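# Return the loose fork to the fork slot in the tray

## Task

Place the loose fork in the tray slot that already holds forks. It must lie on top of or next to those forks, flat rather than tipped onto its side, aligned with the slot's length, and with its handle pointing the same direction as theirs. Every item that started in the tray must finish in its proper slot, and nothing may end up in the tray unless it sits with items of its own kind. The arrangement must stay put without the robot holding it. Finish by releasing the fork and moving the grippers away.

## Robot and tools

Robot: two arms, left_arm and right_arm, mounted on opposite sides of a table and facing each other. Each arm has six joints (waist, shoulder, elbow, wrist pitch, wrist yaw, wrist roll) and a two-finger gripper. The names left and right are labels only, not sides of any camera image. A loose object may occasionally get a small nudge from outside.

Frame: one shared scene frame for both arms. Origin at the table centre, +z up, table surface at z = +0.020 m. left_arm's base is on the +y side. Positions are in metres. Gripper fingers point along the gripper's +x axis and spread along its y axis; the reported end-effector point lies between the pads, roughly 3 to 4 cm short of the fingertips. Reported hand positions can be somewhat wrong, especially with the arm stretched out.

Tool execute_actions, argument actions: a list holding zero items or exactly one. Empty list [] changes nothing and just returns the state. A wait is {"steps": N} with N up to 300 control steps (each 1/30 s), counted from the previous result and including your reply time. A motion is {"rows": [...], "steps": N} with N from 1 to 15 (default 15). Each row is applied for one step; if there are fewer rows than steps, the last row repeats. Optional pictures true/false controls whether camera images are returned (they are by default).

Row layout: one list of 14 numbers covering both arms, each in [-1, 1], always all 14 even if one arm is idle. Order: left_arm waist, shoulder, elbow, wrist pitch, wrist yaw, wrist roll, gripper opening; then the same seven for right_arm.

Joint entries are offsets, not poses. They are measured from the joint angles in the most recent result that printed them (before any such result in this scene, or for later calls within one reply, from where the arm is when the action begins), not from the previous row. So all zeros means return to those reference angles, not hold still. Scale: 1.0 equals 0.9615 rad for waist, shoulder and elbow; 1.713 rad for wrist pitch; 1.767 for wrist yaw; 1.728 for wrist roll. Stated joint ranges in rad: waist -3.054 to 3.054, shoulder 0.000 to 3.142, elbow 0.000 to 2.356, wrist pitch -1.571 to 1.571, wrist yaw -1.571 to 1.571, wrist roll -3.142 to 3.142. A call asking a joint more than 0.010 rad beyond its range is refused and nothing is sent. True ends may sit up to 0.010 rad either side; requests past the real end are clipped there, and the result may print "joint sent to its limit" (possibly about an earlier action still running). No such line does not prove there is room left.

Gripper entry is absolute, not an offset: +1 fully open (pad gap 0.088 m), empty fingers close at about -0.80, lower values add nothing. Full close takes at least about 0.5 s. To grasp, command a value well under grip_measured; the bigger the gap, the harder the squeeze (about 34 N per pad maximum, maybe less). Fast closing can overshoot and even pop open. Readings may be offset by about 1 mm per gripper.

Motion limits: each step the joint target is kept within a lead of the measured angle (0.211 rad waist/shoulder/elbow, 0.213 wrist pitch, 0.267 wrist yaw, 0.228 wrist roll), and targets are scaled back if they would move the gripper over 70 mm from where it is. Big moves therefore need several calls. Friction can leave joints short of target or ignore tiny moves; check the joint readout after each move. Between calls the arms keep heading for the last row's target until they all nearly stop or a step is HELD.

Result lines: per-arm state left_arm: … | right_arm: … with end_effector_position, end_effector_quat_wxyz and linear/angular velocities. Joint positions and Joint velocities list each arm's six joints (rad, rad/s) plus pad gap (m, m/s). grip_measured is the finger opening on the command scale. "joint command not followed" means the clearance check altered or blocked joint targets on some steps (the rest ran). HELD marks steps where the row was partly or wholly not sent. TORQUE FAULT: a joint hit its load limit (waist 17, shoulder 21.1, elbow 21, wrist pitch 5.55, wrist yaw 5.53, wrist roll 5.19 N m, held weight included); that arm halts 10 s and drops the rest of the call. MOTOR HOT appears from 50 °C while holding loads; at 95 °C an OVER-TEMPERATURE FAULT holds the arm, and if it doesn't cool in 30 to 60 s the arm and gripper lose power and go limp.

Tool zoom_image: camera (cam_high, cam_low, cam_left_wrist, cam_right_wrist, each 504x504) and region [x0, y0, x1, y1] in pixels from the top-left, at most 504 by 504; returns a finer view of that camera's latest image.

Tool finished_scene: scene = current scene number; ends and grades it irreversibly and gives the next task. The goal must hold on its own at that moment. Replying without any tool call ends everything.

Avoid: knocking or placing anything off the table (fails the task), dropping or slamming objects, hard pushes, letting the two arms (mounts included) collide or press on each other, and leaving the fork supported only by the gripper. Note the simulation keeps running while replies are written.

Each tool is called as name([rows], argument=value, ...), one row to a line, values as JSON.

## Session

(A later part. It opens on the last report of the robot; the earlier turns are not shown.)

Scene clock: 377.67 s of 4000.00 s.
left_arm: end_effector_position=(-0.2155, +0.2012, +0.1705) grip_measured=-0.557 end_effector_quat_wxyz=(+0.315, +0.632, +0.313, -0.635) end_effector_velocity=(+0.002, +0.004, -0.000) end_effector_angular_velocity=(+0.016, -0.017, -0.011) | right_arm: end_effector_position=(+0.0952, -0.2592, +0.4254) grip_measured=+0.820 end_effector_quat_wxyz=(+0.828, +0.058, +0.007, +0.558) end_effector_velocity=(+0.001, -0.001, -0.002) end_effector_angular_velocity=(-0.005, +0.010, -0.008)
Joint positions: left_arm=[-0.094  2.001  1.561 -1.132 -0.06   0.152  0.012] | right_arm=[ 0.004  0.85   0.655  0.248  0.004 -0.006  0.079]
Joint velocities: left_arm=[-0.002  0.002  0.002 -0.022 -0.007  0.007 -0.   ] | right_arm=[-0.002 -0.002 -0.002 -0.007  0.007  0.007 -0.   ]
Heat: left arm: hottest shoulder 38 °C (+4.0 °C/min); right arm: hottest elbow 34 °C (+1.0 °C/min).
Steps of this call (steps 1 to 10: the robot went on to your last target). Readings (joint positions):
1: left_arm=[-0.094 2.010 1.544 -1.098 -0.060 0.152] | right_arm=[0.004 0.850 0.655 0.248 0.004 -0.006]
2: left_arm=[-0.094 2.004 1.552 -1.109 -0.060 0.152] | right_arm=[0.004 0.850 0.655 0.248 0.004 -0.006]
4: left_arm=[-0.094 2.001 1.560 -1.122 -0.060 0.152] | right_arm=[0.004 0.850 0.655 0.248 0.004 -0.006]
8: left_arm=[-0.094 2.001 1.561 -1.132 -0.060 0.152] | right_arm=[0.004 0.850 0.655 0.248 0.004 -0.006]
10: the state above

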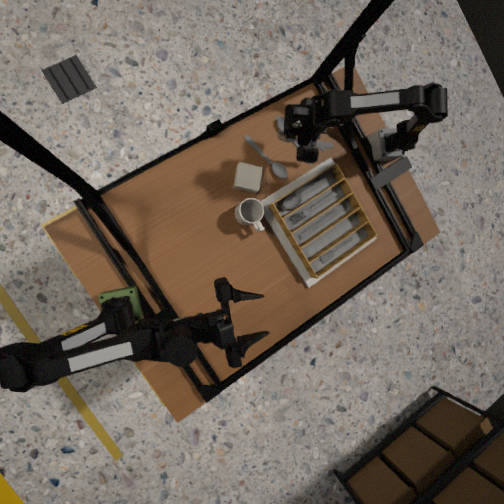

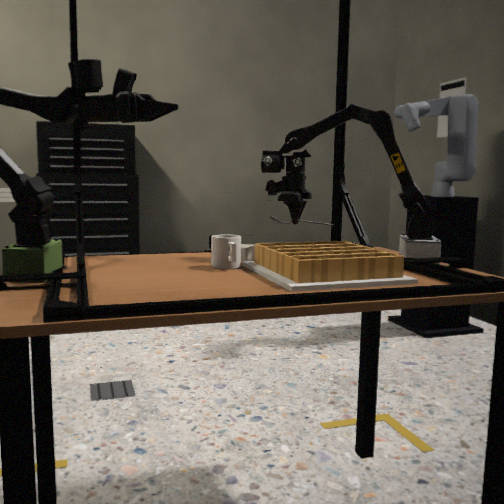

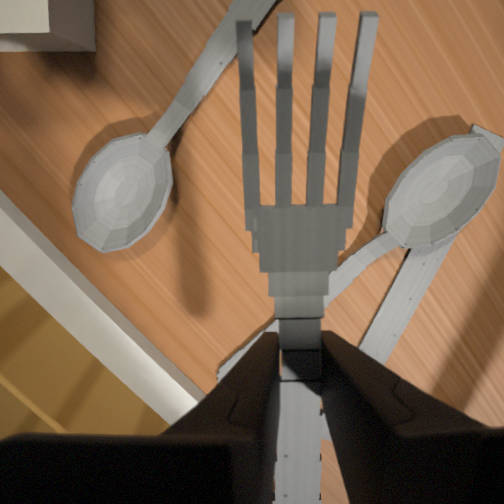

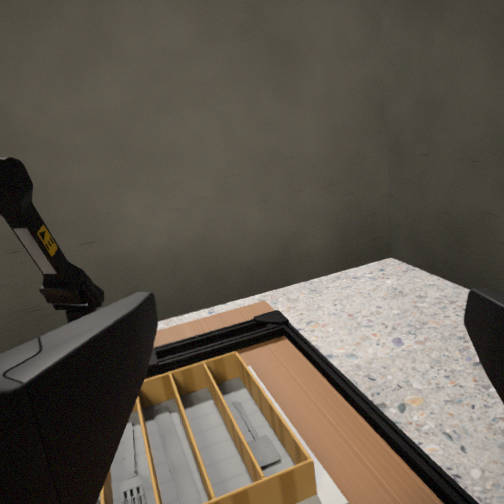

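execute_actions([
  {"rows": [[0.006,0.001,0.012,0,0,0,-0.8,0,0,0,0,0,0,0.82],[0.024,0.004,0.018,-0.002,0,-0.001,-0.8,0,0,0,0,0,0,0.82],[0.055,0.01,0.028,-0.004,0,-0.003,-0.8,0,0,0,0,0,0,0.82],[0.098,0.017,0.042,-0.006,0.001,-0.006,-0.8,0,0,0,0,0,0,0.82],[0.147,0.026,0.058,-0.009,0.001,-0.009,-0.8,0,0,0,0,0,0,0.82],[0.202,0.035,0.076,-0.013,0.001,-0.012,-0.8,0,0,0,0,0,0,0.82],[0.263,0.046,0.096,-0.017,0.001,-0.016,-0.8,0,0,0,0,0,0,0.82],[0.324,0.057,0.116,-0.021,0.002,-0.02,-0.8,0,0,0,0,0,0,0.82],[0.385,0.067,0.136,-0.025,0.002,-0.023,-0.8,0,0,0,0,0,0,0.82],[0.446,0.078,0.156,-0.029,0.002,-0.027,-0.8,0,0,0,0,0,0,0.82],[0.501,0.088,0.174,-0.032,0.003,-0.03,-0.8,0,0,0,0,0,0,0.82],[0.544,0.095,0.188,-0.035,0.003,-0.033,-0.8,0,0,0,0,0,0,0.82],[0.58,0.102,0.2,-0.037,0.003,-0.035,-0.8,0,0,0,0,0,0,0.82],[0.602,0.105,0.207,-0.039,0.0034,-0.036,-0.8,0,0,0,0,0,0,0.82],[0.611,0.107,0.21,-0.0394,0.0034,-0.037,-0.8,0,0,0,0,0,0,0.82]], "steps": 15},
], pictures=false)

execute_actions([
  {"steps": 15},
])

Scene clock: 390.37 s of 4000.00 s.
left_arm: end_effector_position=(-0.0362, +0.1304, +0.1718) grip_measured=-0.557 end_effector_quat_wxyz=(+0.476, +0.522, +0.471, -0.528) end_effector_velocity=(+0.563, -0.055, -0.019) end_effector_angular_velocity=(+0.016, -0.038, +1.539) | right_arm: end_effector_position=(+0.0952, -0.2593, +0.4256) grip_measured=+0.820 end_effector_quat_wxyz=(+0.828, +0.059, +0.007, +0.558) end_effector_velocity=(-0.000, -0.000, +0.001) end_effector_angular_velocity=(+0.010, +0.004, +0.004)
Joint positions: left_arm=[ 0.401  2.077  1.725 -1.185 -0.055  0.101  0.012] | right_arm=[ 0.004  0.849  0.655  0.249  0.004 -0.006  0.079]
Joint velocities: left_arm=[ 1.385  0.203  0.359 -0.095 -0.007 -0.154 -0.   ] | right_arm=[-0.002 -0.002 -0.002  0.007 -0.007  0.007 -0.   ]
Heat: left arm: hottest shoulder 38 °C (+5.0 °C/min); right arm: hottest elbow 34 °C (+1.0 °C/min).
Steps of this call (steps 1 to 30: the robot went on to your last target; steps 31 to 366: nothing new was sent; steps 367 to 381: all 15 steps of this action). Readings (joint positions):
367: left_arm=[-0.094 2.000 1.563 -1.134 -0.060 0.152] | right_arm=[0.004 0.849 0.655 0.249 0.004 -0.006]
368: left_arm=[-0.093 2.000 1.563 -1.134 -0.060 0.152] | right_arm=[0.004 0.849 0.655 0.249 0.004 -0.006]
370: left_arm=[-0.078 2.001 1.569 -1.137 -0.058 0.152] | right_arm=[0.004 0.849 0.655 0.249 0.004 -0.006]
374: left_arm=[0.055 2.021 1.619 -1.149 -0.055 0.136] | right_arm=[0.004 0.849 0.655 0.249 0.004 -0.006]
381: the state above

Scene clock: 390.87 s of 4000.00 s.
left_arm: end_effector_position=(+0.0010, +0.1293, +0.1709) grip_measured=-0.557 end_effector_quat_wxyz=(+0.501, +0.501, +0.497, -0.501) end_effector_velocity=(-0.000, +0.003, -0.001) end_effector_angular_velocity=(+0.013, -0.006, -0.010) | right_arm: end_effector_position=(+0.0952, -0.2593, +0.4258) grip_measured=+0.820 end_effector_quat_wxyz=(+0.828, +0.059, +0.007, +0.558) end_effector_velocity=(-0.003, +0.000, +0.007) end_effector_angular_velocity=(+0.024, -0.019, +0.021)
Joint positions: left_arm=[ 0.491  2.091  1.751 -1.198 -0.056  0.091  0.012] | right_arm=[ 0.004  0.849  0.655  0.249  0.004 -0.006  0.079]
Joint velocities: left_arm=[-0.002 -0.002 -0.007 -0.007 -0.007  0.007 -0.   ] | right_arm=[ 0.002 -0.002  0.002  0.022 -0.022 -0.007 -0.   ]
Heat: left arm: hottest shoulder 38 °C (+5.0 °C/min); right arm: hottest elbow 34 °C (+1.0 °C/min).
Steps of this call (steps 1 to 15: the robot went on to your last target). Readings (joint positions):
1: left_arm=[0.443 2.082 1.735 -1.187 -0.056 0.097] | right_arm=[0.004 0.849 0.655 0.249 0.004 -0.006]
2: left_arm=[0.477 2.086 1.741 -1.190 -0.058 0.095] | right_arm=[0.004 0.849 0.655 0.249 0.004 -0.006]
4: left_arm=[0.513 2.089 1.747 -1.196 -0.059 0.092] | right_arm=[0.004 0.849 0.655 0.249 0.004 -0.006]
8: left_arm=[0.504 2.090 1.750 -1.197 -0.058 0.091] | right_arm=[0.004 0.849 0.655 0.249 0.004 -0.006]
15: the state above

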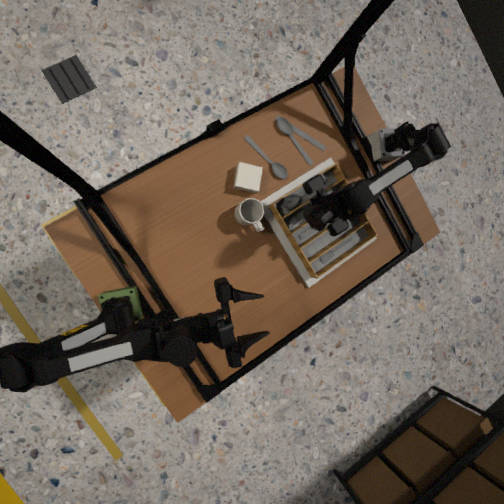

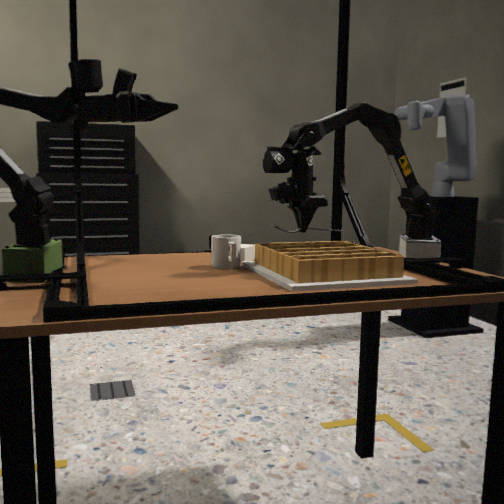

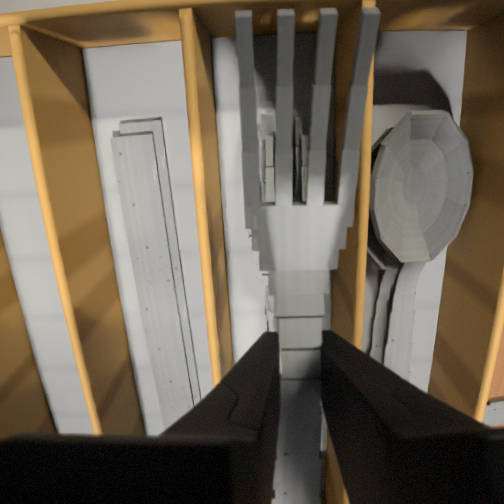

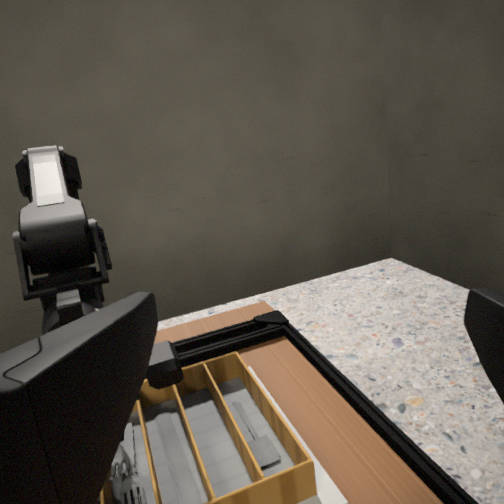

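execute_actions([
  {"rows": [[0.003,0.008,-0.006,0.001,0,0,-0.8,0,0,0,0,0,0,0.82],[0.006,0.009,-0.016,0.005,0,0,-0.8,0,0,0,0,0,0,0.82],[0.009,0.01,-0.028,0.011,0,0,-0.8,0,0,0,0,0,0,0.82],[0.012,0.011,-0.044,0.02,0.001,0,-0.8,0,0,0,0,0,0,0.82],[0.015,0.012,-0.062,0.03,0.001,0,-0.8,0,0,0,0,0,0,0.82],[0.017,0.013,-0.081,0.042,0.001,0,-0.8,0,0,0,0,0,0,0.82],[0.019,0.014,-0.102,0.055,0.001,0,-0.8,0,0,0,0,0,0,0.82],[0.02,0.015,-0.124,0.067,0.002,0,-0.8,0,0,0,0,0,0,0.82],[0.02,0.017,-0.145,0.08,0.002,0,-0.8,0,0,0,0,0,0,0.82],[0.02,0.019,-0.167,0.093,0.002,0,-0.8,0,0,0,0,0,0,0.82],[0.02,0.021,-0.186,0.104,0.002,0,-0.8,0,0,0,0,0,0,0.82],[0.02,0.022,-0.201,0.113,0.002,0,-0.8,0,0,0,0,0,0,0.82],[0.02,0.024,-0.214,0.121,0.002,0,-0.8,0,0,0,0,0,0,0.82],[0.02,0.025,-0.222,0.125,0.002,0,-0.8,0,0,0,0,0,0,0.82],[0.02,0.025,-0.2254,0.1271,0.002,0,-0.8,0,0,0,0,0,0,0.82]], "steps": 15},
], pictures=false)

execute_actions([
  {"steps": 12},
])

Scene clock: 442.03 s of 4000.00 s.
left_arm: end_effector_position=(+0.0046, +0.1394, +0.1209) grip_measured=-0.557 end_effector_quat_wxyz=(+0.504, +0.497, +0.503, -0.495) end_effector_velocity=(-0.010, +0.043, -0.098) end_effector_angular_velocity=(+0.119, +0.005, +0.013) | right_arm: end_effector_position=(+0.0952, -0.2594, +0.4265) grip_measured=+0.820 end_effector_quat_wxyz=(+0.828, +0.059, +0.006, +0.557) end_effector_velocity=(-0.003, +0.001, -0.005) end_effector_angular_velocity=(-0.022, -0.001, +0.021)
Joint positions: left_arm=[ 0.509  2.102  1.567 -1.007 -0.056  0.09   0.012] | right_arm=[ 0.004  0.849  0.656  0.249  0.004 -0.006  0.079]
Joint velocities: left_arm=[-0.002  0.056 -0.32   0.256 -0.007 -0.022 -0.   ] | right_arm=[-0.002 -0.002 -0.002 -0.022 -0.022 -0.007 -0.   ]
Heat: left arm: hottest shoulder 39 °C (+1.0 °C/min); right arm: hottest elbow 34 °C (+0.0 °C/min).
Steps of this call (steps 1 to 15: the robot went on to your last target; steps 16 to 1520: nothing new was sent; steps 1521 to 1535: all 15 steps of this action). Readings (joint positions):
1521: left_arm=[0.492 2.098 1.757 -1.198 -0.056 0.090] | right_arm=[0.004 0.849 0.656 0.249 0.004 -0.006]
1522: left_arm=[0.492 2.098 1.756 -1.198 -0.056 0.090] | right_arm=[0.004 0.849 0.656 0.249 0.004 -0.006]
1524: left_arm=[0.493 2.098 1.746 -1.185 -0.056 0.090] | right_arm=[0.004 0.849 0.656 0.249 0.004 -0.006]
1528: left_arm=[0.502 2.098 1.691 -1.127 -0.056 0.090] | right_arm=[0.004 0.849 0.656 0.249 0.004 -0.006]
1535: the state above

Scene clock: 442.43 s of 4000.00 s.
left_arm: end_effector_position=(+0.0041, +0.1410, +0.1136) grip_measured=-0.557 end_effector_quat_wxyz=(+0.504, +0.498, +0.504, -0.495) end_effector_velocity=(+0.000, -0.001, +0.002) end_effector_angular_velocity=(-0.012, -0.009, +0.020) | right_arm: end_effector_position=(+0.0952, -0.2594, +0.4265) grip_measured=+0.820 end_effector_quat_wxyz=(+0.828, +0.059, +0.006, +0.557) end_effector_velocity=(-0.001, -0.000, -0.001) end_effector_angular_velocity=(-0.000, -0.008, +0.004)
Joint positions: left_arm=[ 0.509  2.107  1.544 -0.982 -0.056  0.09   0.012] | right_arm=[ 0.004  0.849  0.656  0.249  0.004 -0.006  0.079]
Joint velocities: left_arm=[-0.002 -0.007 -0.002  0.007 -0.007 -0.022 -0.   ] | right_arm=[-0.002 -0.002 -0.007  0.007 -0.007 -0.007 -0.   ]
Heat: left arm: hottest shoulder 39 °C (+1.0 °C/min); right arm: hottest elbow 34 °C (+0.0 °C/min).
Steps of this call (steps 1 to 12: the robot went on to your last target). Readings (joint positions):
1: left_arm=[0.509 2.104 1.558 -1.000 -0.056 0.090] | right_arm=[0.004 0.849 0.656 0.249 0.004 -0.006]
2: left_arm=[0.509 2.106 1.552 -0.994 -0.056 0.090] | right_arm=[0.004 0.849 0.656 0.249 0.004 -0.006]
4: left_arm=[0.509 2.107 1.546 -0.988 -0.056 0.090] | right_arm=[0.004 0.849 0.656 0.249 0.004 -0.006]
8: left_arm=[0.509 2.107 1.544 -0.982 -0.056 0.090] | right_arm=[0.004 0.849 0.656 0.249 0.004 -0.006]
12: the state above

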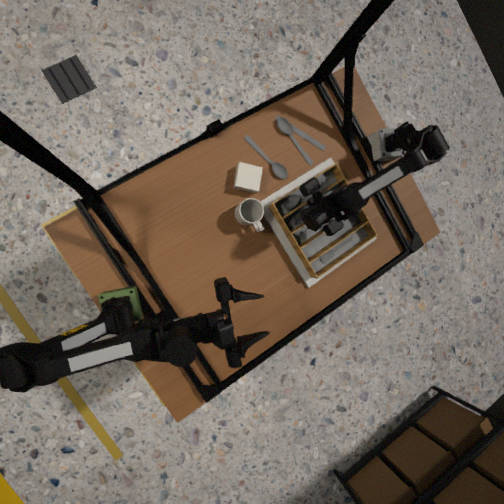

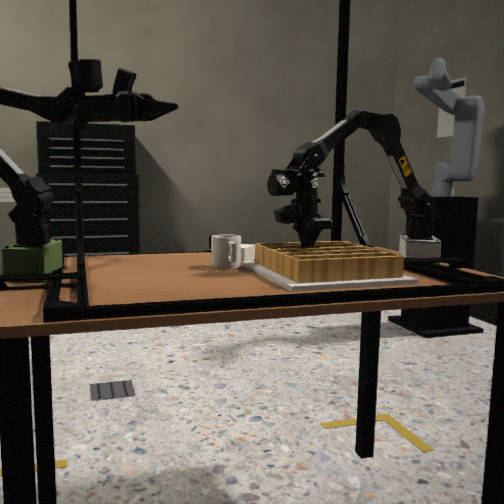

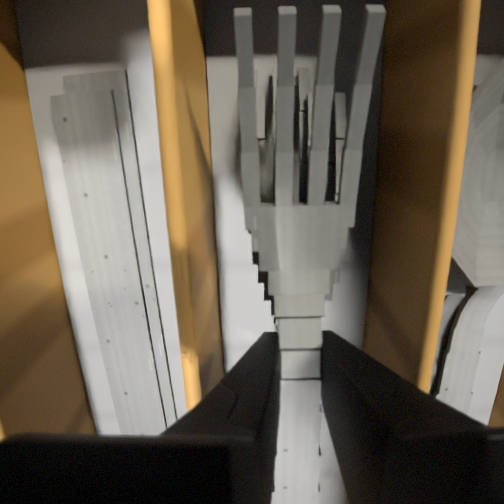

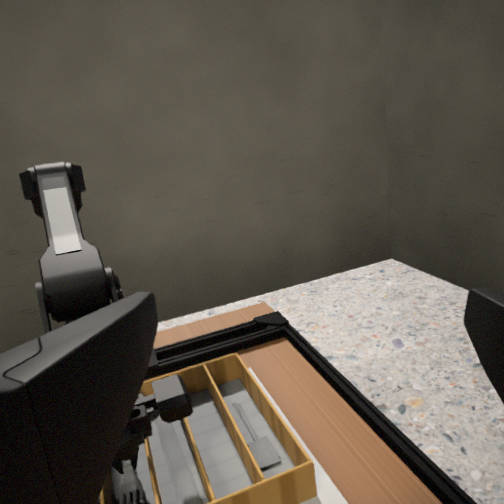

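execute_actions([
  {"rows": [[0,0.008,-0.01,0.001,0,0,-0.8,0,0,0,0,0,0,0.82],[0,0.009,-0.012,0.002,0,0,-0.8,0,0,0,0,0,0,0.82],[0,0.01,-0.014,0.004,0,0,-0.8,0,0,0,0,0,0,0.82],[0,0.012,-0.017,0.007,0,0,-0.8,0,0,0,0,0,0,0.82],[0,0.014,-0.021,0.01,0,0,-0.8,0,0,0,0,0,0,0.82],[0,0.016,-0.025,0.014,0,0,-0.8,0,0,0,0,0,0,0.82],[0,0.018,-0.029,0.018,0,0,-0.8,0,0,0,0,0,0,0.82],[0,0.02,-0.033,0.022,0,0,-0.8,0,0,0,0,0,0,0.82],[0,0.022,-0.037,0.025,0,0,-0.8,0,0,0,0,0,0,0.82],[0,0.024,-0.041,0.029,0,0,-0.8,0,0,0,0,0,0,0.82],[0,0.026,-0.044,0.032,0,0,-0.8,0,0,0,0,0,0,0.82],[0,0.028,-0.047,0.034,0,0,-0.8,0,0,0,0,0,0,0.82],[0,0.029,-0.049,0.036,0,0,-0.8,0,0,0,0,0,0,0.82],[0,0.03,-0.05,0.0374,0,0,-0.8,0,0,0,0,0,0,0.82]], "steps": 15},
], pictures=false)

execute_actions([
  {"steps": 10},
])

Scene clock: 466.37 s of 4000.00 s.
left_arm: end_effector_position=(+0.0035, +0.1401, +0.1032) grip_measured=-0.557 end_effector_quat_wxyz=(+0.507, +0.495, +0.501, -0.497) end_effector_velocity=(-0.002, +0.001, -0.006) end_effector_angular_velocity=(-0.007, -0.008, +0.000) | right_arm: end_effector_position=(+0.0951, -0.2594, +0.4267) grip_measured=+0.820 end_effector_quat_wxyz=(+0.828, +0.059, +0.006, +0.558) end_effector_velocity=(-0.002, +0.000, +0.004) end_effector_angular_velocity=(+0.010, -0.013, +0.018)
Joint positions: left_arm=[ 0.509  2.116  1.514 -0.931 -0.055  0.09   0.012] | right_arm=[ 0.005  0.849  0.657  0.249  0.004 -0.006  0.079]
Joint velocities: left_arm=[-0.007 -0.002 -0.032  0.037 -0.007 -0.007 -0.   ] | right_arm=[-0.002 -0.002  0.002  0.007 -0.022 -0.007 -0.   ]
Heat: left arm: hottest shoulder 40 °C (+2.0 °C/min); right arm: hottest elbow 34 °C (+0.0 °C/min).
Steps of this call (steps 1 to 30: the robot went on to your last target; steps 31 to 703: nothing new was sent; steps 704 to 718: all 15 steps of this action). Readings (joint positions):
704: left_arm=[0.509 2.109 1.542 -0.981 -0.056 0.090] | right_arm=[0.005 0.849 0.657 0.249 0.004 -0.006]
705: left_arm=[0.509 2.109 1.542 -0.981 -0.056 0.090] | right_arm=[0.005 0.849 0.657 0.249 0.004 -0.006]
707: left_arm=[0.509 2.109 1.541 -0.978 -0.056 0.090] | right_arm=[0.005 0.849 0.657 0.249 0.004 -0.006]
711: left_arm=[0.509 2.110 1.533 -0.959 -0.056 0.090] | right_arm=[0.005 0.849 0.657 0.249 0.004 -0.006]
718: the state above

Scene clock: 466.70 s of 4000.00 s.
left_arm: end_effector_position=(+0.0036, +0.1377, +0.1025) grip_measured=-0.557 end_effector_quat_wxyz=(+0.510, +0.492, +0.498, -0.500) end_effector_velocity=(-0.000, +0.002, +0.000) end_effector_angular_velocity=(+0.008, -0.006, +0.005) | right_arm: end_effector_position=(+0.0951, -0.2594, +0.4267) grip_measured=+0.820 end_effector_quat_wxyz=(+0.828, +0.059, +0.006, +0.558) end_effector_velocity=(-0.001, +0.000, -0.004) end_effector_angular_velocity=(-0.014, -0.003, +0.006)
Joint positions: left_arm=[ 0.509  2.117  1.512 -0.917 -0.055  0.09   0.012] | right_arm=[ 0.005  0.849  0.657  0.249  0.004 -0.006  0.079]
Joint velocities: left_arm=[-0.002 -0.002 -0.002 -0.007 -0.007 -0.007  0.   ] | right_arm=[-0.002 -0.002 -0.007 -0.007 -0.007 -0.007  0.   ]
Heat: left arm: hottest shoulder 40 °C (+2.0 °C/min); right arm: hottest elbow 34 °C (+0.0 °C/min).
Steps of this call (steps 1 to 10: the robot went on to your last target). Readings (joint positions):
1: left_arm=[0.509 2.116 1.513 -0.930 -0.055 0.090] | right_arm=[0.005 0.849 0.657 0.249 0.004 -0.006]
2: left_arm=[0.509 2.116 1.513 -0.929 -0.055 0.090] | right_arm=[0.005 0.849 0.657 0.249 0.004 -0.006]
4: left_arm=[0.509 2.117 1.512 -0.918 -0.055 0.090] | right_arm=[0.005 0.849 0.657 0.249 0.004 -0.006]
8: left_arm=[0.509 2.117 1.512 -0.917 -0.055 0.090] | right_arm=[0.005 0.849 0.657 0.249 0.004 -0.006]
10: the state above

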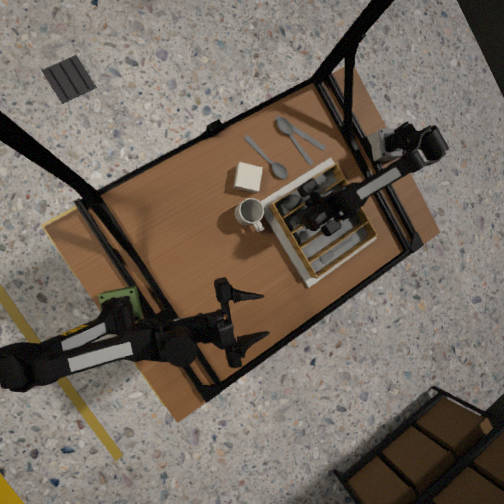

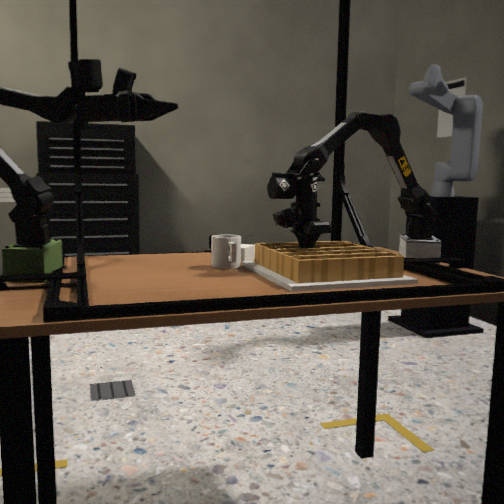

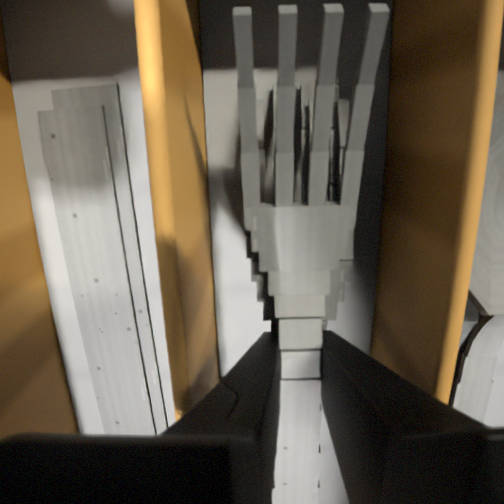

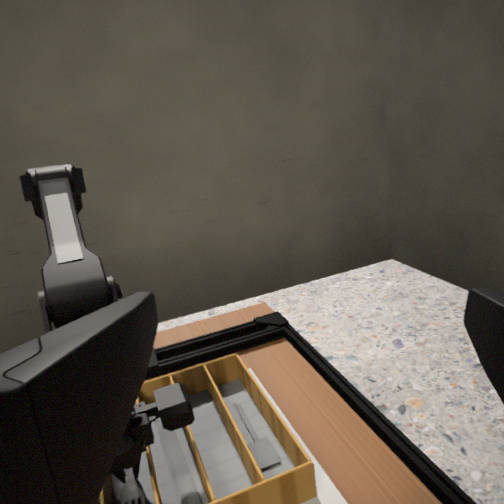

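execute_actions([
  {"rows": [[0,-0.006,0,0,0,0,-0.8,0,0,0,0,0,0,0.82],[0,-0.012,0,0,0,0,-0.8,0,0,0,0,0,0,0.82],[0,-0.019,-0.004,-0.001,0,0,-0.8,0,0,0,0,0,0,0.82],[0,-0.026,-0.008,-0.002,0,0,-0.8,0,0,0,0,0,0,0.82],[0,-0.032,-0.012,-0.004,0,0,-0.8,0,0,0,0,0,0,0.82],[0,-0.038,-0.016,-0.006,0,0,-0.8,0,0,0,0,0,0,0.82],[0,-0.043,-0.021,-0.008,0,0,-0.8,0,0,0,0,0,0,0.82],[0,-0.047,-0.026,-0.01,0,0,-0.8,0,0,0,0,0,0,0.82],[0,-0.05,-0.031,-0.011,0,0,-0.8,0,0,0,0,0,0,0.82],[0,-0.053,-0.036,-0.012,0,0,-0.8,0,0,0,0,0,0,0.82],[0,-0.055,-0.041,-0.013,0,0,-0.8,0,0,0,0,0,0,0.82],[0,-0.0556,-0.045,-0.0136,0,0,-0.8,0,0,0,0,0,0,0.82],[0,-0.0556,-0.049,-0.0136,0,0,-0.8,0,0,0,0,0,0,0.82],[0,-0.0556,-0.052,-0.0136,0,0,-0.8,0,0,0,0,0,0,0.82]], "steps": 15},
], pictures=false)

execute_actions([
  {"steps": 10},
])

Scene clock: 489.90 s of 4000.00 s.
left_arm: end_effector_position=(+0.0030, +0.1483, +0.1106) grip_measured=-0.557 end_effector_quat_wxyz=(+0.507, +0.495, +0.501, -0.498) end_effector_velocity=(-0.007, +0.038, -0.021) end_effector_angular_velocity=(+0.128, +0.021, -0.002) | right_arm: end_effector_position=(+0.0951, -0.2595, +0.4271) grip_measured=+0.820 end_effector_quat_wxyz=(+0.828, +0.060, +0.005, +0.558) end_effector_velocity=(-0.000, -0.000, +0.000) end_effector_angular_velocity=(-0.005, -0.006, +0.005)
Joint positions: left_arm=[ 0.509  2.075  1.481 -0.937 -0.055  0.09   0.012] | right_arm=[ 0.005  0.848  0.657  0.25   0.004 -0.006  0.079]
Joint velocities: left_arm=[-0.002 -0.007 -0.1   -0.037  0.007 -0.007 -0.   ] | right_arm=[-0.002 -0.002  0.002 -0.007 -0.007 -0.007 -0.   ]
Heat: left arm: hottest shoulder 38 °C (-1.0 °C/min); right arm: hottest elbow 35 °C (+1.0 °C/min).
Steps of this call (steps 1 to 30: the robot went on to your last target; steps 31 to 681: nothing new was sent; steps 682 to 696: all 15 steps of this action). Readings (joint positions):
682: left_arm=[0.509 2.120 1.510 -0.916 -0.055 0.090] | right_arm=[0.005 0.848 0.657 0.250 0.004 -0.006]
683: left_arm=[0.509 2.118 1.510 -0.916 -0.055 0.090] | right_arm=[0.005 0.848 0.657 0.250 0.004 -0.006]
685: left_arm=[0.509 2.115 1.510 -0.916 -0.055 0.090] | right_arm=[0.005 0.848 0.657 0.250 0.004 -0.006]
689: left_arm=[0.509 2.100 1.505 -0.925 -0.055 0.090] | right_arm=[0.005 0.848 0.657 0.250 0.004 -0.006]
696: the state above

Scene clock: 490.23 s of 4000.00 s.
left_arm: end_effector_position=(+0.0025, +0.1514, +0.1085) grip_measured=-0.557 end_effector_quat_wxyz=(+0.504, +0.497, +0.503, -0.495) end_effector_velocity=(-0.001, -0.002, +0.002) end_effector_angular_velocity=(-0.012, -0.008, +0.001) | right_arm: end_effector_position=(+0.0951, -0.2595, +0.4271) grip_measured=+0.820 end_effector_quat_wxyz=(+0.828, +0.060, +0.005, +0.558) end_effector_velocity=(-0.000, -0.001, +0.003) end_effector_angular_velocity=(+0.009, -0.012, +0.003)
Joint positions: left_arm=[ 0.509  2.075  1.472 -0.939 -0.055  0.09   0.012] | right_arm=[ 0.005  0.848  0.657  0.25   0.004 -0.006  0.079]
Joint velocities: left_arm=[-0.007 -0.007 -0.002  0.007 -0.007 -0.007 -0.   ] | right_arm=[-0.002 -0.002  0.002  0.007 -0.007 -0.007  0.   ]
Heat: left arm: hottest shoulder 38 °C (-1.0 °C/min); right arm: hottest elbow 35 °C (+1.0 °C/min).
Steps of this call (steps 1 to 10: the robot went on to your last target). Readings (joint positions):
1: left_arm=[0.509 2.075 1.478 -0.938 -0.055 0.090] | right_arm=[0.005 0.848 0.657 0.250 0.004 -0.006]
2: left_arm=[0.509 2.075 1.475 -0.939 -0.055 0.090] | right_arm=[0.005 0.848 0.657 0.250 0.004 -0.006]
4: left_arm=[0.509 2.075 1.472 -0.939 -0.055 0.090] | right_arm=[0.005 0.848 0.657 0.250 0.004 -0.006]
8: left_arm=[0.509 2.075 1.472 -0.939 -0.055 0.090] | right_arm=[0.005 0.848 0.657 0.250 0.004 -0.006]
10: the state above

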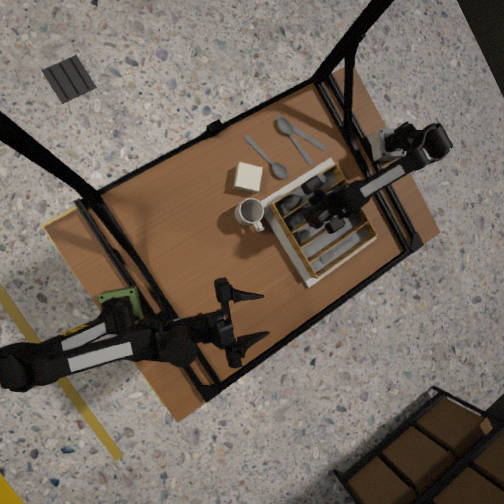

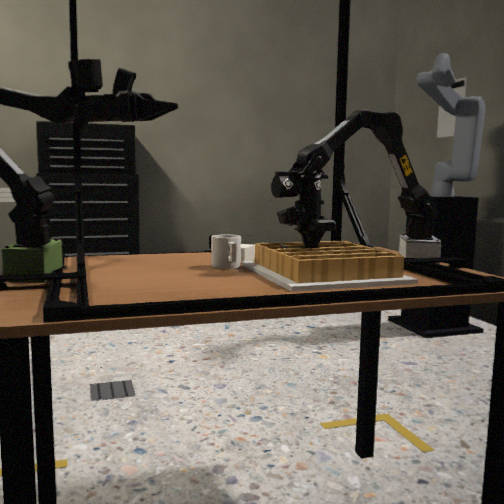

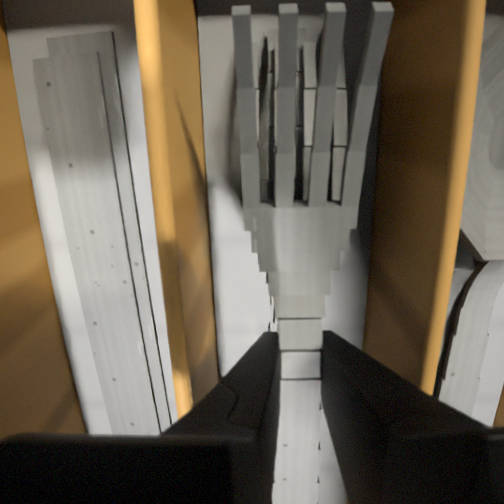

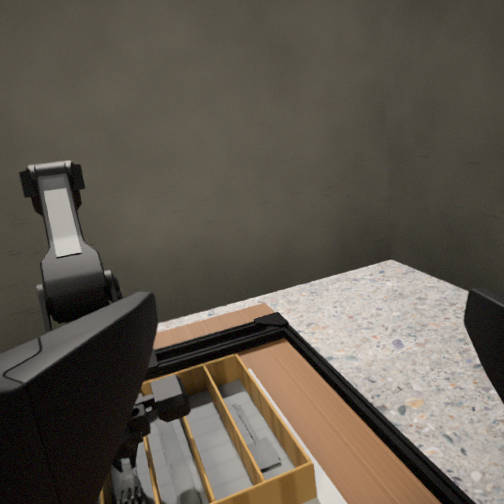

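zoom_image(camera="cam_left_wrist", region=[180, 0, 420, 240])

zoom_image(camera="cam_right_wrist", region=[90, 400, 220, 504])

Region (180, 0, 420, 240) of cam_left_wrist's 504x504 image, scaled by 2.100, with more detail than that image has.

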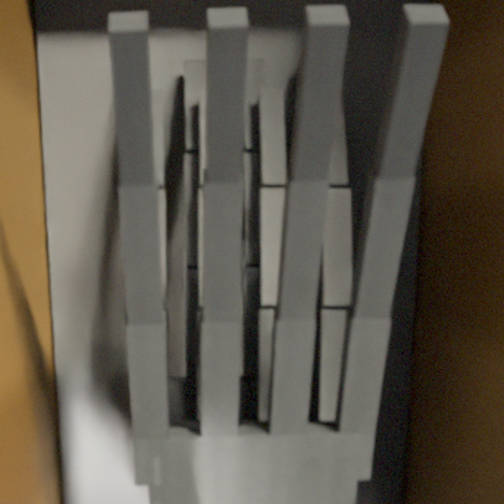

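Region (90, 400, 220, 504) of cam_right_wrist's 504x504 image, scaled by 3.877, with more detail than that image has; it fills the top 403 rows of this view, and the rest is white.

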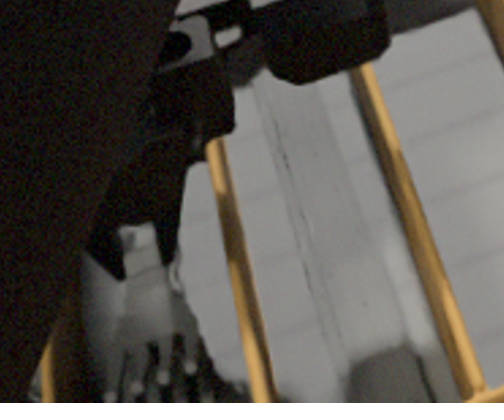

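execute_actions([
  {"rows": [[0,-0.014,-0.011,0.001,0,0,-0.8,0,0,0,0,0,0,0.82],[0,-0.017,-0.015,0.003,0,0,-0.8,0,0,0,0,0,0,0.82],[0,-0.021,-0.021,0.007,0,0,-0.8,0,0,0,0,0,0,0.82],[0,-0.026,-0.029,0.013,0,0,-0.8,0,0,0,0,0,0,0.82],[0,-0.031,-0.039,0.02,0,0,-0.8,0,0,0,0,0,0,0.82],[0,-0.036,-0.05,0.027,0,0,-0.8,0,0,0,0,0,0,0.82],[0,-0.041,-0.062,0.035,0,0,-0.8,0,0,0,0,0,0,0.82],[0,-0.046,-0.074,0.043,0,0,-0.8,0,0,0,0,0,0,0.82],[0,-0.05,-0.086,0.051,0,0,-0.8,0,0,0,0,0,0,0.82],[0,-0.054,-0.098,0.06,0,0,-0.8,0,0,0,0,0,0,0.82],[0,-0.057,-0.109,0.067,0,0,-0.8,0,0,0,0,0,0,0.82],[0,-0.059,-0.117,0.073,0,0,-0.8,0,0,0,0,0,0,0.82],[0,-0.06,-0.124,0.078,0,0,-0.8,0,0,0,0,0,0,0.82],[0,-0.06,-0.128,0.08,0,0,-0.8,0,0,0,0,0,0,0.82],[0,-0.06,-0.1304,0.0816,0,0,-0.8,0,0,0,0,0,0,0.82]], "steps": 15},
], pictures=false)

execute_actions([
  {"steps": 10},
])

Scene clock: 544.97 s of 4000.00 s.
left_arm: end_effector_position=(+0.0024, +0.1521, +0.1043) grip_measured=-0.557 end_effector_quat_wxyz=(+0.524, +0.480, +0.484, -0.510) end_effector_velocity=(+0.003, +0.004, -0.025) end_effector_angular_velocity=(-0.067, -0.043, +0.011) | right_arm: end_effector_position=(+0.0952, -0.2596, +0.4278) grip_measured=+0.820 end_effector_quat_wxyz=(+0.828, +0.060, +0.005, +0.558) end_effector_velocity=(+0.000, -0.001, -0.004) end_effector_angular_velocity=(-0.019, -0.001, +0.001)
Joint positions: left_arm=[ 0.509  2.026  1.374 -0.819 -0.056  0.09   0.012] | right_arm=[ 0.005  0.848  0.658  0.25   0.004 -0.006  0.079]
Joint velocities: left_arm=[-0.002 -0.022 -0.149  0.198 -0.037 -0.007 -0.   ] | right_arm=[-0.007 -0.007 -0.002 -0.022 -0.007 -0.007 -0.   ]
Heat: left arm: hottest shoulder 44 °C (+6.0 °C/min); right arm: hottest elbow 35 °C (+0.0 °C/min).
Steps of this call (steps 1 to 15: the robot went on to your last target; steps 16 to 1627: nothing new was sent; steps 1628 to 1642: all 15 steps of this action). Readings (joint positions):
1628: left_arm=[0.509 2.069 1.467 -0.939 -0.055 0.090] | right_arm=[0.005 0.848 0.658 0.250 0.004 -0.006]
1629: left_arm=[0.509 2.069 1.467 -0.939 -0.055 0.090] | right_arm=[0.005 0.848 0.658 0.250 0.004 -0.006]
1631: left_arm=[0.509 2.069 1.464 -0.932 -0.055 0.090] | right_arm=[0.005 0.848 0.658 0.250 0.004 -0.006]
1635: left_arm=[0.509 2.055 1.436 -0.895 -0.055 0.090] | right_arm=[0.005 0.848 0.658 0.250 0.004 -0.006]
1642: the state above

Scene clock: 545.30 s of 4000.00 s.
left_arm: end_effector_position=(+0.0025, +0.1519, +0.1024) grip_measured=-0.557 end_effector_quat_wxyz=(+0.526, +0.479, +0.482, -0.511) end_effector_velocity=(-0.002, +0.000, -0.001) end_effector_angular_velocity=(-0.003, +0.008, +0.004) | right_arm: end_effector_position=(+0.0952, -0.2596, +0.4278) grip_measured=+0.820 end_effector_quat_wxyz=(+0.828, +0.060, +0.005, +0.558) end_effector_velocity=(-0.001, +0.000, -0.005) end_effector_angular_velocity=(-0.017, +0.014, +0.008)
Joint positions: left_arm=[ 0.509  2.024  1.363 -0.802 -0.057  0.091  0.012] | right_arm=[ 0.005  0.848  0.658  0.25   0.004 -0.006  0.079]
Joint velocities: left_arm=[-0.002 -0.002 -0.007  0.007  0.007 -0.007 -0.   ] | right_arm=[-0.002 -0.002 -0.002 -0.022 -0.007  0.007  0.   ]
Heat: left arm: hottest shoulder 44 °C (+6.0 °C/min); right arm: hottest elbow 35 °C (+0.0 °C/min).
Steps of this call (steps 1 to 10: the robot went on to your last target). Readings (joint positions):
1: left_arm=[0.509 2.026 1.370 -0.813 -0.056 0.091] | right_arm=[0.005 0.848 0.658 0.250 0.004 -0.006]
2: left_arm=[0.509 2.026 1.368 -0.809 -0.057 0.091] | right_arm=[0.005 0.848 0.658 0.250 0.004 -0.006]
4: left_arm=[0.509 2.025 1.365 -0.805 -0.057 0.091] | right_arm=[0.005 0.848 0.658 0.250 0.004 -0.006]
8: left_arm=[0.509 2.024 1.363 -0.803 -0.057 0.091] | right_arm=[0.005 0.848 0.658 0.250 0.004 -0.006]
10: the state above

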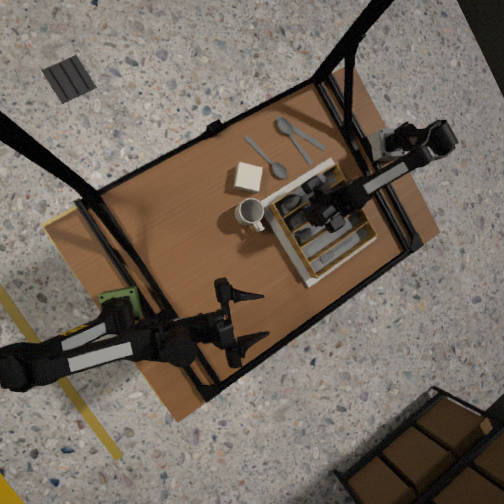

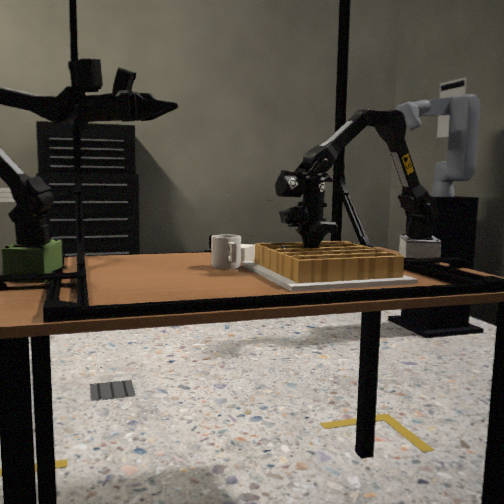

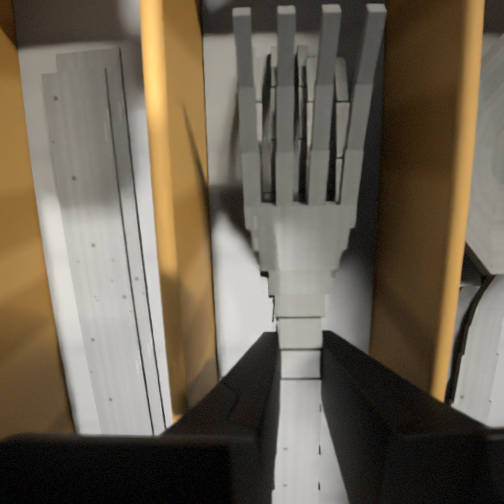

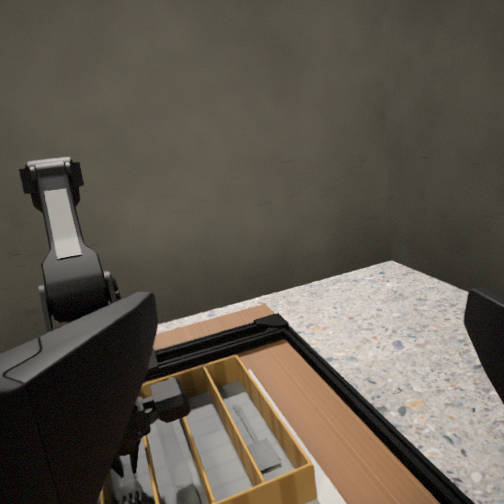

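execute_actions([
  {"rows": [[0,0,0,0,0,0,-0.7,0,0,0,0,0,0,0.82],[0,0,0,0,0,0,-0.62,0,0,0,0,0,0,0.82],[0,0,0,0,0,0,-0.57,0,0,0,0,0,0,0.82],[0,0,0,0,0,0,-0.54,0,0,0,0,0,0,0.82],[0,0,0,0,0,0,-0.52,0,0,0,0,0,0,0.82],[0,0,0,0,0,0,-0.5,0,0,0,0,0,0,0.82],[0,0,0,0,0,0,-0.48,0,0,0,0,0,0,0.82],[0,0,0,0,0,0,-0.46,0,0,0,0,0,0,0.82],[0,0,0,0,0,0,-0.44,0,0,0,0,0,0,0.82],[0,0,0,0,0,0,-0.42,0,0,0,0,0,0,0.82],[0,0,0,0,0,0,-0.4,0,0,0,0,0,0,0.82]], "steps": 15},
])

Scene clock: 554.87 s of 4000.00 s.
left_arm: end_effector_position=(+0.0023, +0.1534, +0.1014) grip_measured=-0.410 end_effector_quat_wxyz=(+0.525, +0.480, +0.483, -0.511) end_effector_velocity=(-0.002, +0.002, +0.000) end_effector_angular_velocity=(+0.007, -0.004, +0.029) | right_arm: end_effector_position=(+0.0952, -0.2597, +0.4280) grip_measured=+0.820 end_effector_quat_wxyz=(+0.828, +0.060, +0.004, +0.557) end_effector_velocity=(+0.001, +0.000, -0.004) end_effector_angular_velocity=(-0.014, -0.003, +0.001)
Joint positions: left_arm=[ 0.509  2.023  1.357 -0.8   -0.057  0.091  0.019] | right_arm=[ 0.005  0.848  0.658  0.25   0.004 -0.006  0.079]
Joint velocities: left_arm=[-0.007 -0.002 -0.002 -0.007 -0.007 -0.037  0.006] | right_arm=[-0.007  0.002 -0.002 -0.007 -0.007 -0.007 -0.   ]
Heat: left arm: hottest shoulder 44 °C (+4.0 °C/min); right arm: hottest elbow 35 °C (+0.0 °C/min).
Steps of this call (steps 1 to 30: the robot went on to your last target; steps 31 to 272: nothing new was sent; steps 273 to 287: all 15 steps of this action). Readings (joint positions):
273: left_arm=[0.509 2.023 1.357 -0.800 -0.057 0.091] | right_arm=[0.005 0.848 0.658 0.250 0.004 -0.006]
274: left_arm=[0.509 2.023 1.357 -0.800 -0.057 0.091] | right_arm=[0.005 0.848 0.658 0.250 0.004 -0.006]
276: left_arm=[0.509 2.023 1.357 -0.800 -0.057 0.091] | right_arm=[0.005 0.848 0.658 0.250 0.004 -0.006]
280: left_arm=[0.509 2.023 1.357 -0.800 -0.057 0.091] | right_arm=[0.005 0.848 0.658 0.250 0.004 -0.006]
287: the state above

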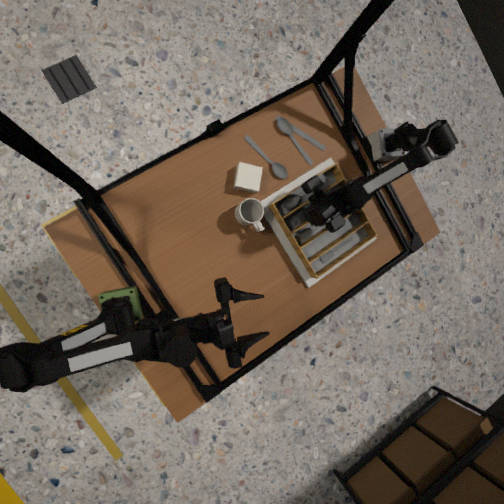

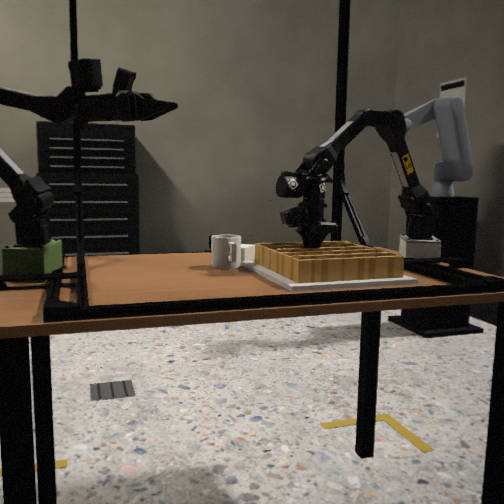

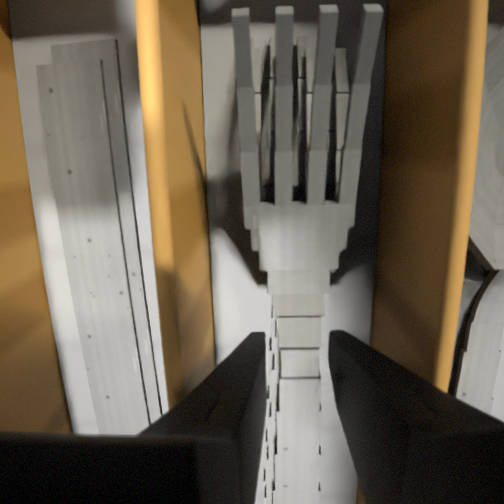

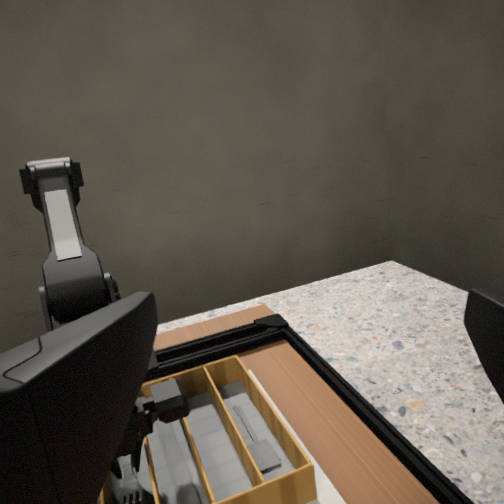

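execute_actions([
  {"rows": [[0,-0.01,0.01,-0.002,0,0,-0.4,0,0,0,0,0,0,0.82],[0,-0.016,0.018,-0.008,0,0,-0.4,0,0,0,0,0,0,0.82],[0,-0.025,0.03,-0.018,0,0,-0.4,0,0,0,0,0,0,0.82],[0,-0.037,0.047,-0.034,0,0,-0.4,0,0,0,0,0,0,0.82],[0,-0.051,0.068,-0.053,0,0,-0.4,0,0,0,0,0,0,0.82],[0,-0.066,0.091,-0.075,0,0,-0.4,0,0,0,0,0,0,0.82],[0,-0.081,0.116,-0.098,0,0,-0.4,0,0,0,0,0,0,0.82],[0,-0.096,0.142,-0.122,0,0,-0.4,0,0,0,0,0,0,0.82],[0,-0.11,0.168,-0.146,0,0,-0.4,0,0,0,0,0,0,0.82],[0,-0.123,0.194,-0.17,0,0,-0.4,0,0,0,0,0,0,0.82],[0,-0.134,0.218,-0.192,0,0,-0.4,0,0,0,0,0,0,0.82],[0,-0.144,0.24,-0.212,0,0,-0.4,0,0,0,0,0,0,0.82],[0,-0.152,0.257,-0.228,0,0,-0.4,0,0,0,0,0,0,0.82],[0,-0.157,0.268,-0.238,0,0,-0.4,0,0,0,0,0,0,0.82],[0,-0.159,0.274,-0.243,0,0,-0.4,0,0,0,0,0,0,0.82]], "steps": 15},
], pictures=false)

execute_actions([
  {"steps": 10},
])

Scene clock: 568.77 s of 4000.00 s.
left_arm: end_effector_position=(+0.0068, +0.1616, +0.2032) grip_measured=-0.400 end_effector_quat_wxyz=(+0.526, +0.479, +0.482, -0.511) end_effector_velocity=(+0.006, +0.030, +0.211) end_effector_angular_velocity=(-0.120, -0.005, +0.011) | right_arm: end_effector_position=(+0.0952, -0.2597, +0.4280) grip_measured=+0.820 end_effector_quat_wxyz=(+0.828, +0.060, +0.004, +0.557) end_effector_velocity=(-0.001, +0.000, -0.007) end_effector_angular_velocity=(-0.027, +0.002, +0.007)
Joint positions: left_arm=[ 0.509  1.888  1.584 -1.161 -0.057  0.091  0.019] | right_arm=[ 0.005  0.848  0.658  0.25   0.004 -0.006  0.079]
Joint velocities: left_arm=[-0.002 -0.291  0.437 -0.608  0.007 -0.007 -0.   ] | right_arm=[-0.002 -0.002 -0.007 -0.022 -0.007 -0.007 -0.   ]
Heat: left arm: hottest shoulder 43 °C (+1.0 °C/min); right arm: hottest elbow 35 °C (+0.0 °C/min).
Steps of this call (steps 1 to 15: the robot went on to your last target; steps 16 to 90: nothing new was sent; then 10.40 s passed at rest; steps 91 to 105: all 15 steps of this action). Readings (joint positions):
91: left_arm=[0.509 2.023 1.358 -0.800 -0.057 0.091] | right_arm=[0.005 0.848 0.658 0.250 0.004 -0.006]
92: left_arm=[0.509 2.023 1.358 -0.803 -0.057 0.091] | right_arm=[0.005 0.848 0.658 0.250 0.004 -0.006]
94: left_arm=[0.509 2.020 1.367 -0.823 -0.057 0.091] | right_arm=[0.005 0.848 0.658 0.250 0.004 -0.006]
98: left_arm=[0.509 1.986 1.424 -0.928 -0.057 0.091] | right_arm=[0.005 0.848 0.658 0.250 0.004 -0.006]
105: the state above

Scene clock: 569.10 s of 4000.00 s.
left_arm: end_effector_position=(+0.0069, +0.1667, +0.2156) grip_measured=-0.400 end_effector_quat_wxyz=(+0.524, +0.481, +0.485, -0.509) end_effector_velocity=(-0.000, +0.002, +0.000) end_effector_angular_velocity=(+0.008, -0.006, +0.005) | right_arm: end_effector_position=(+0.0952, -0.2597, +0.4280) grip_measured=+0.820 end_effector_quat_wxyz=(+0.828, +0.060, +0.004, +0.557) end_effector_velocity=(-0.002, +0.000, -0.002) end_effector_angular_velocity=(-0.009, -0.005, +0.010)
Joint positions: left_arm=[ 0.509  1.872  1.612 -1.214 -0.057  0.091  0.019] | right_arm=[ 0.005  0.848  0.658  0.25   0.004 -0.006  0.079]
Joint velocities: left_arm=[-0.002 -0.002 -0.002 -0.007 -0.007 -0.007 -0.   ] | right_arm=[ 0.002 -0.002 -0.002 -0.007 -0.007 -0.007 -0.   ]
Heat: left arm: hottest shoulder 43 °C (+1.0 °C/min); right arm: hottest elbow 35 °C (+0.0 °C/min).
Steps of this call (steps 1 to 10: the robot went on to your last target). Readings (joint positions):
1: left_arm=[0.509 1.880 1.597 -1.179 -0.057 0.091] | right_arm=[0.005 0.848 0.658 0.250 0.004 -0.006]
2: left_arm=[0.509 1.875 1.604 -1.190 -0.057 0.091] | right_arm=[0.005 0.848 0.658 0.250 0.004 -0.006]
4: left_arm=[0.509 1.872 1.611 -1.203 -0.057 0.091] | right_arm=[0.005 0.848 0.658 0.250 0.004 -0.006]
8: left_arm=[0.509 1.872 1.612 -1.213 -0.057 0.091] | right_arm=[0.005 0.848 0.658 0.250 0.004 -0.006]
10: the state above

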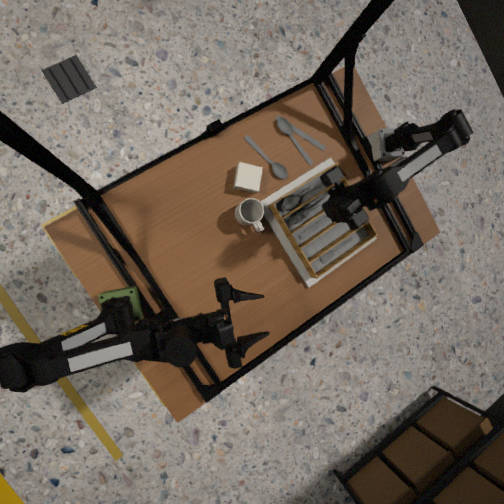

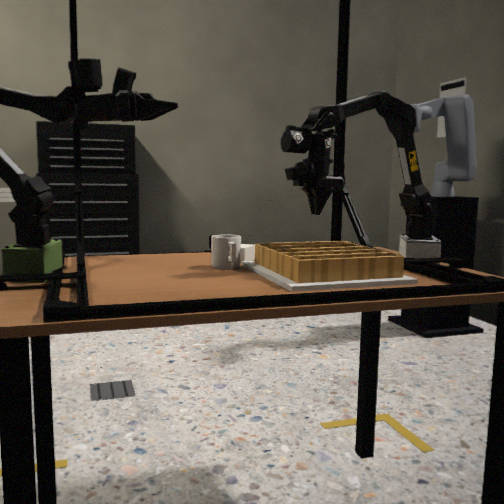

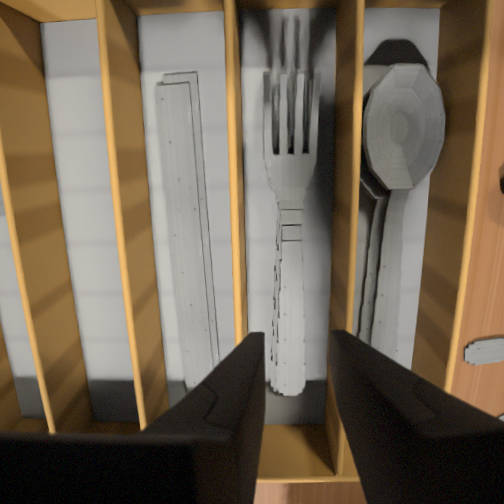

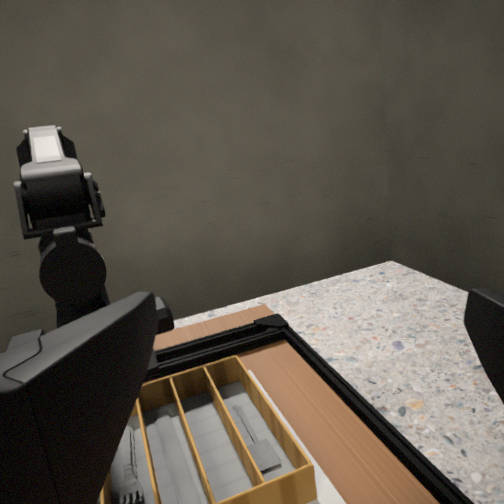

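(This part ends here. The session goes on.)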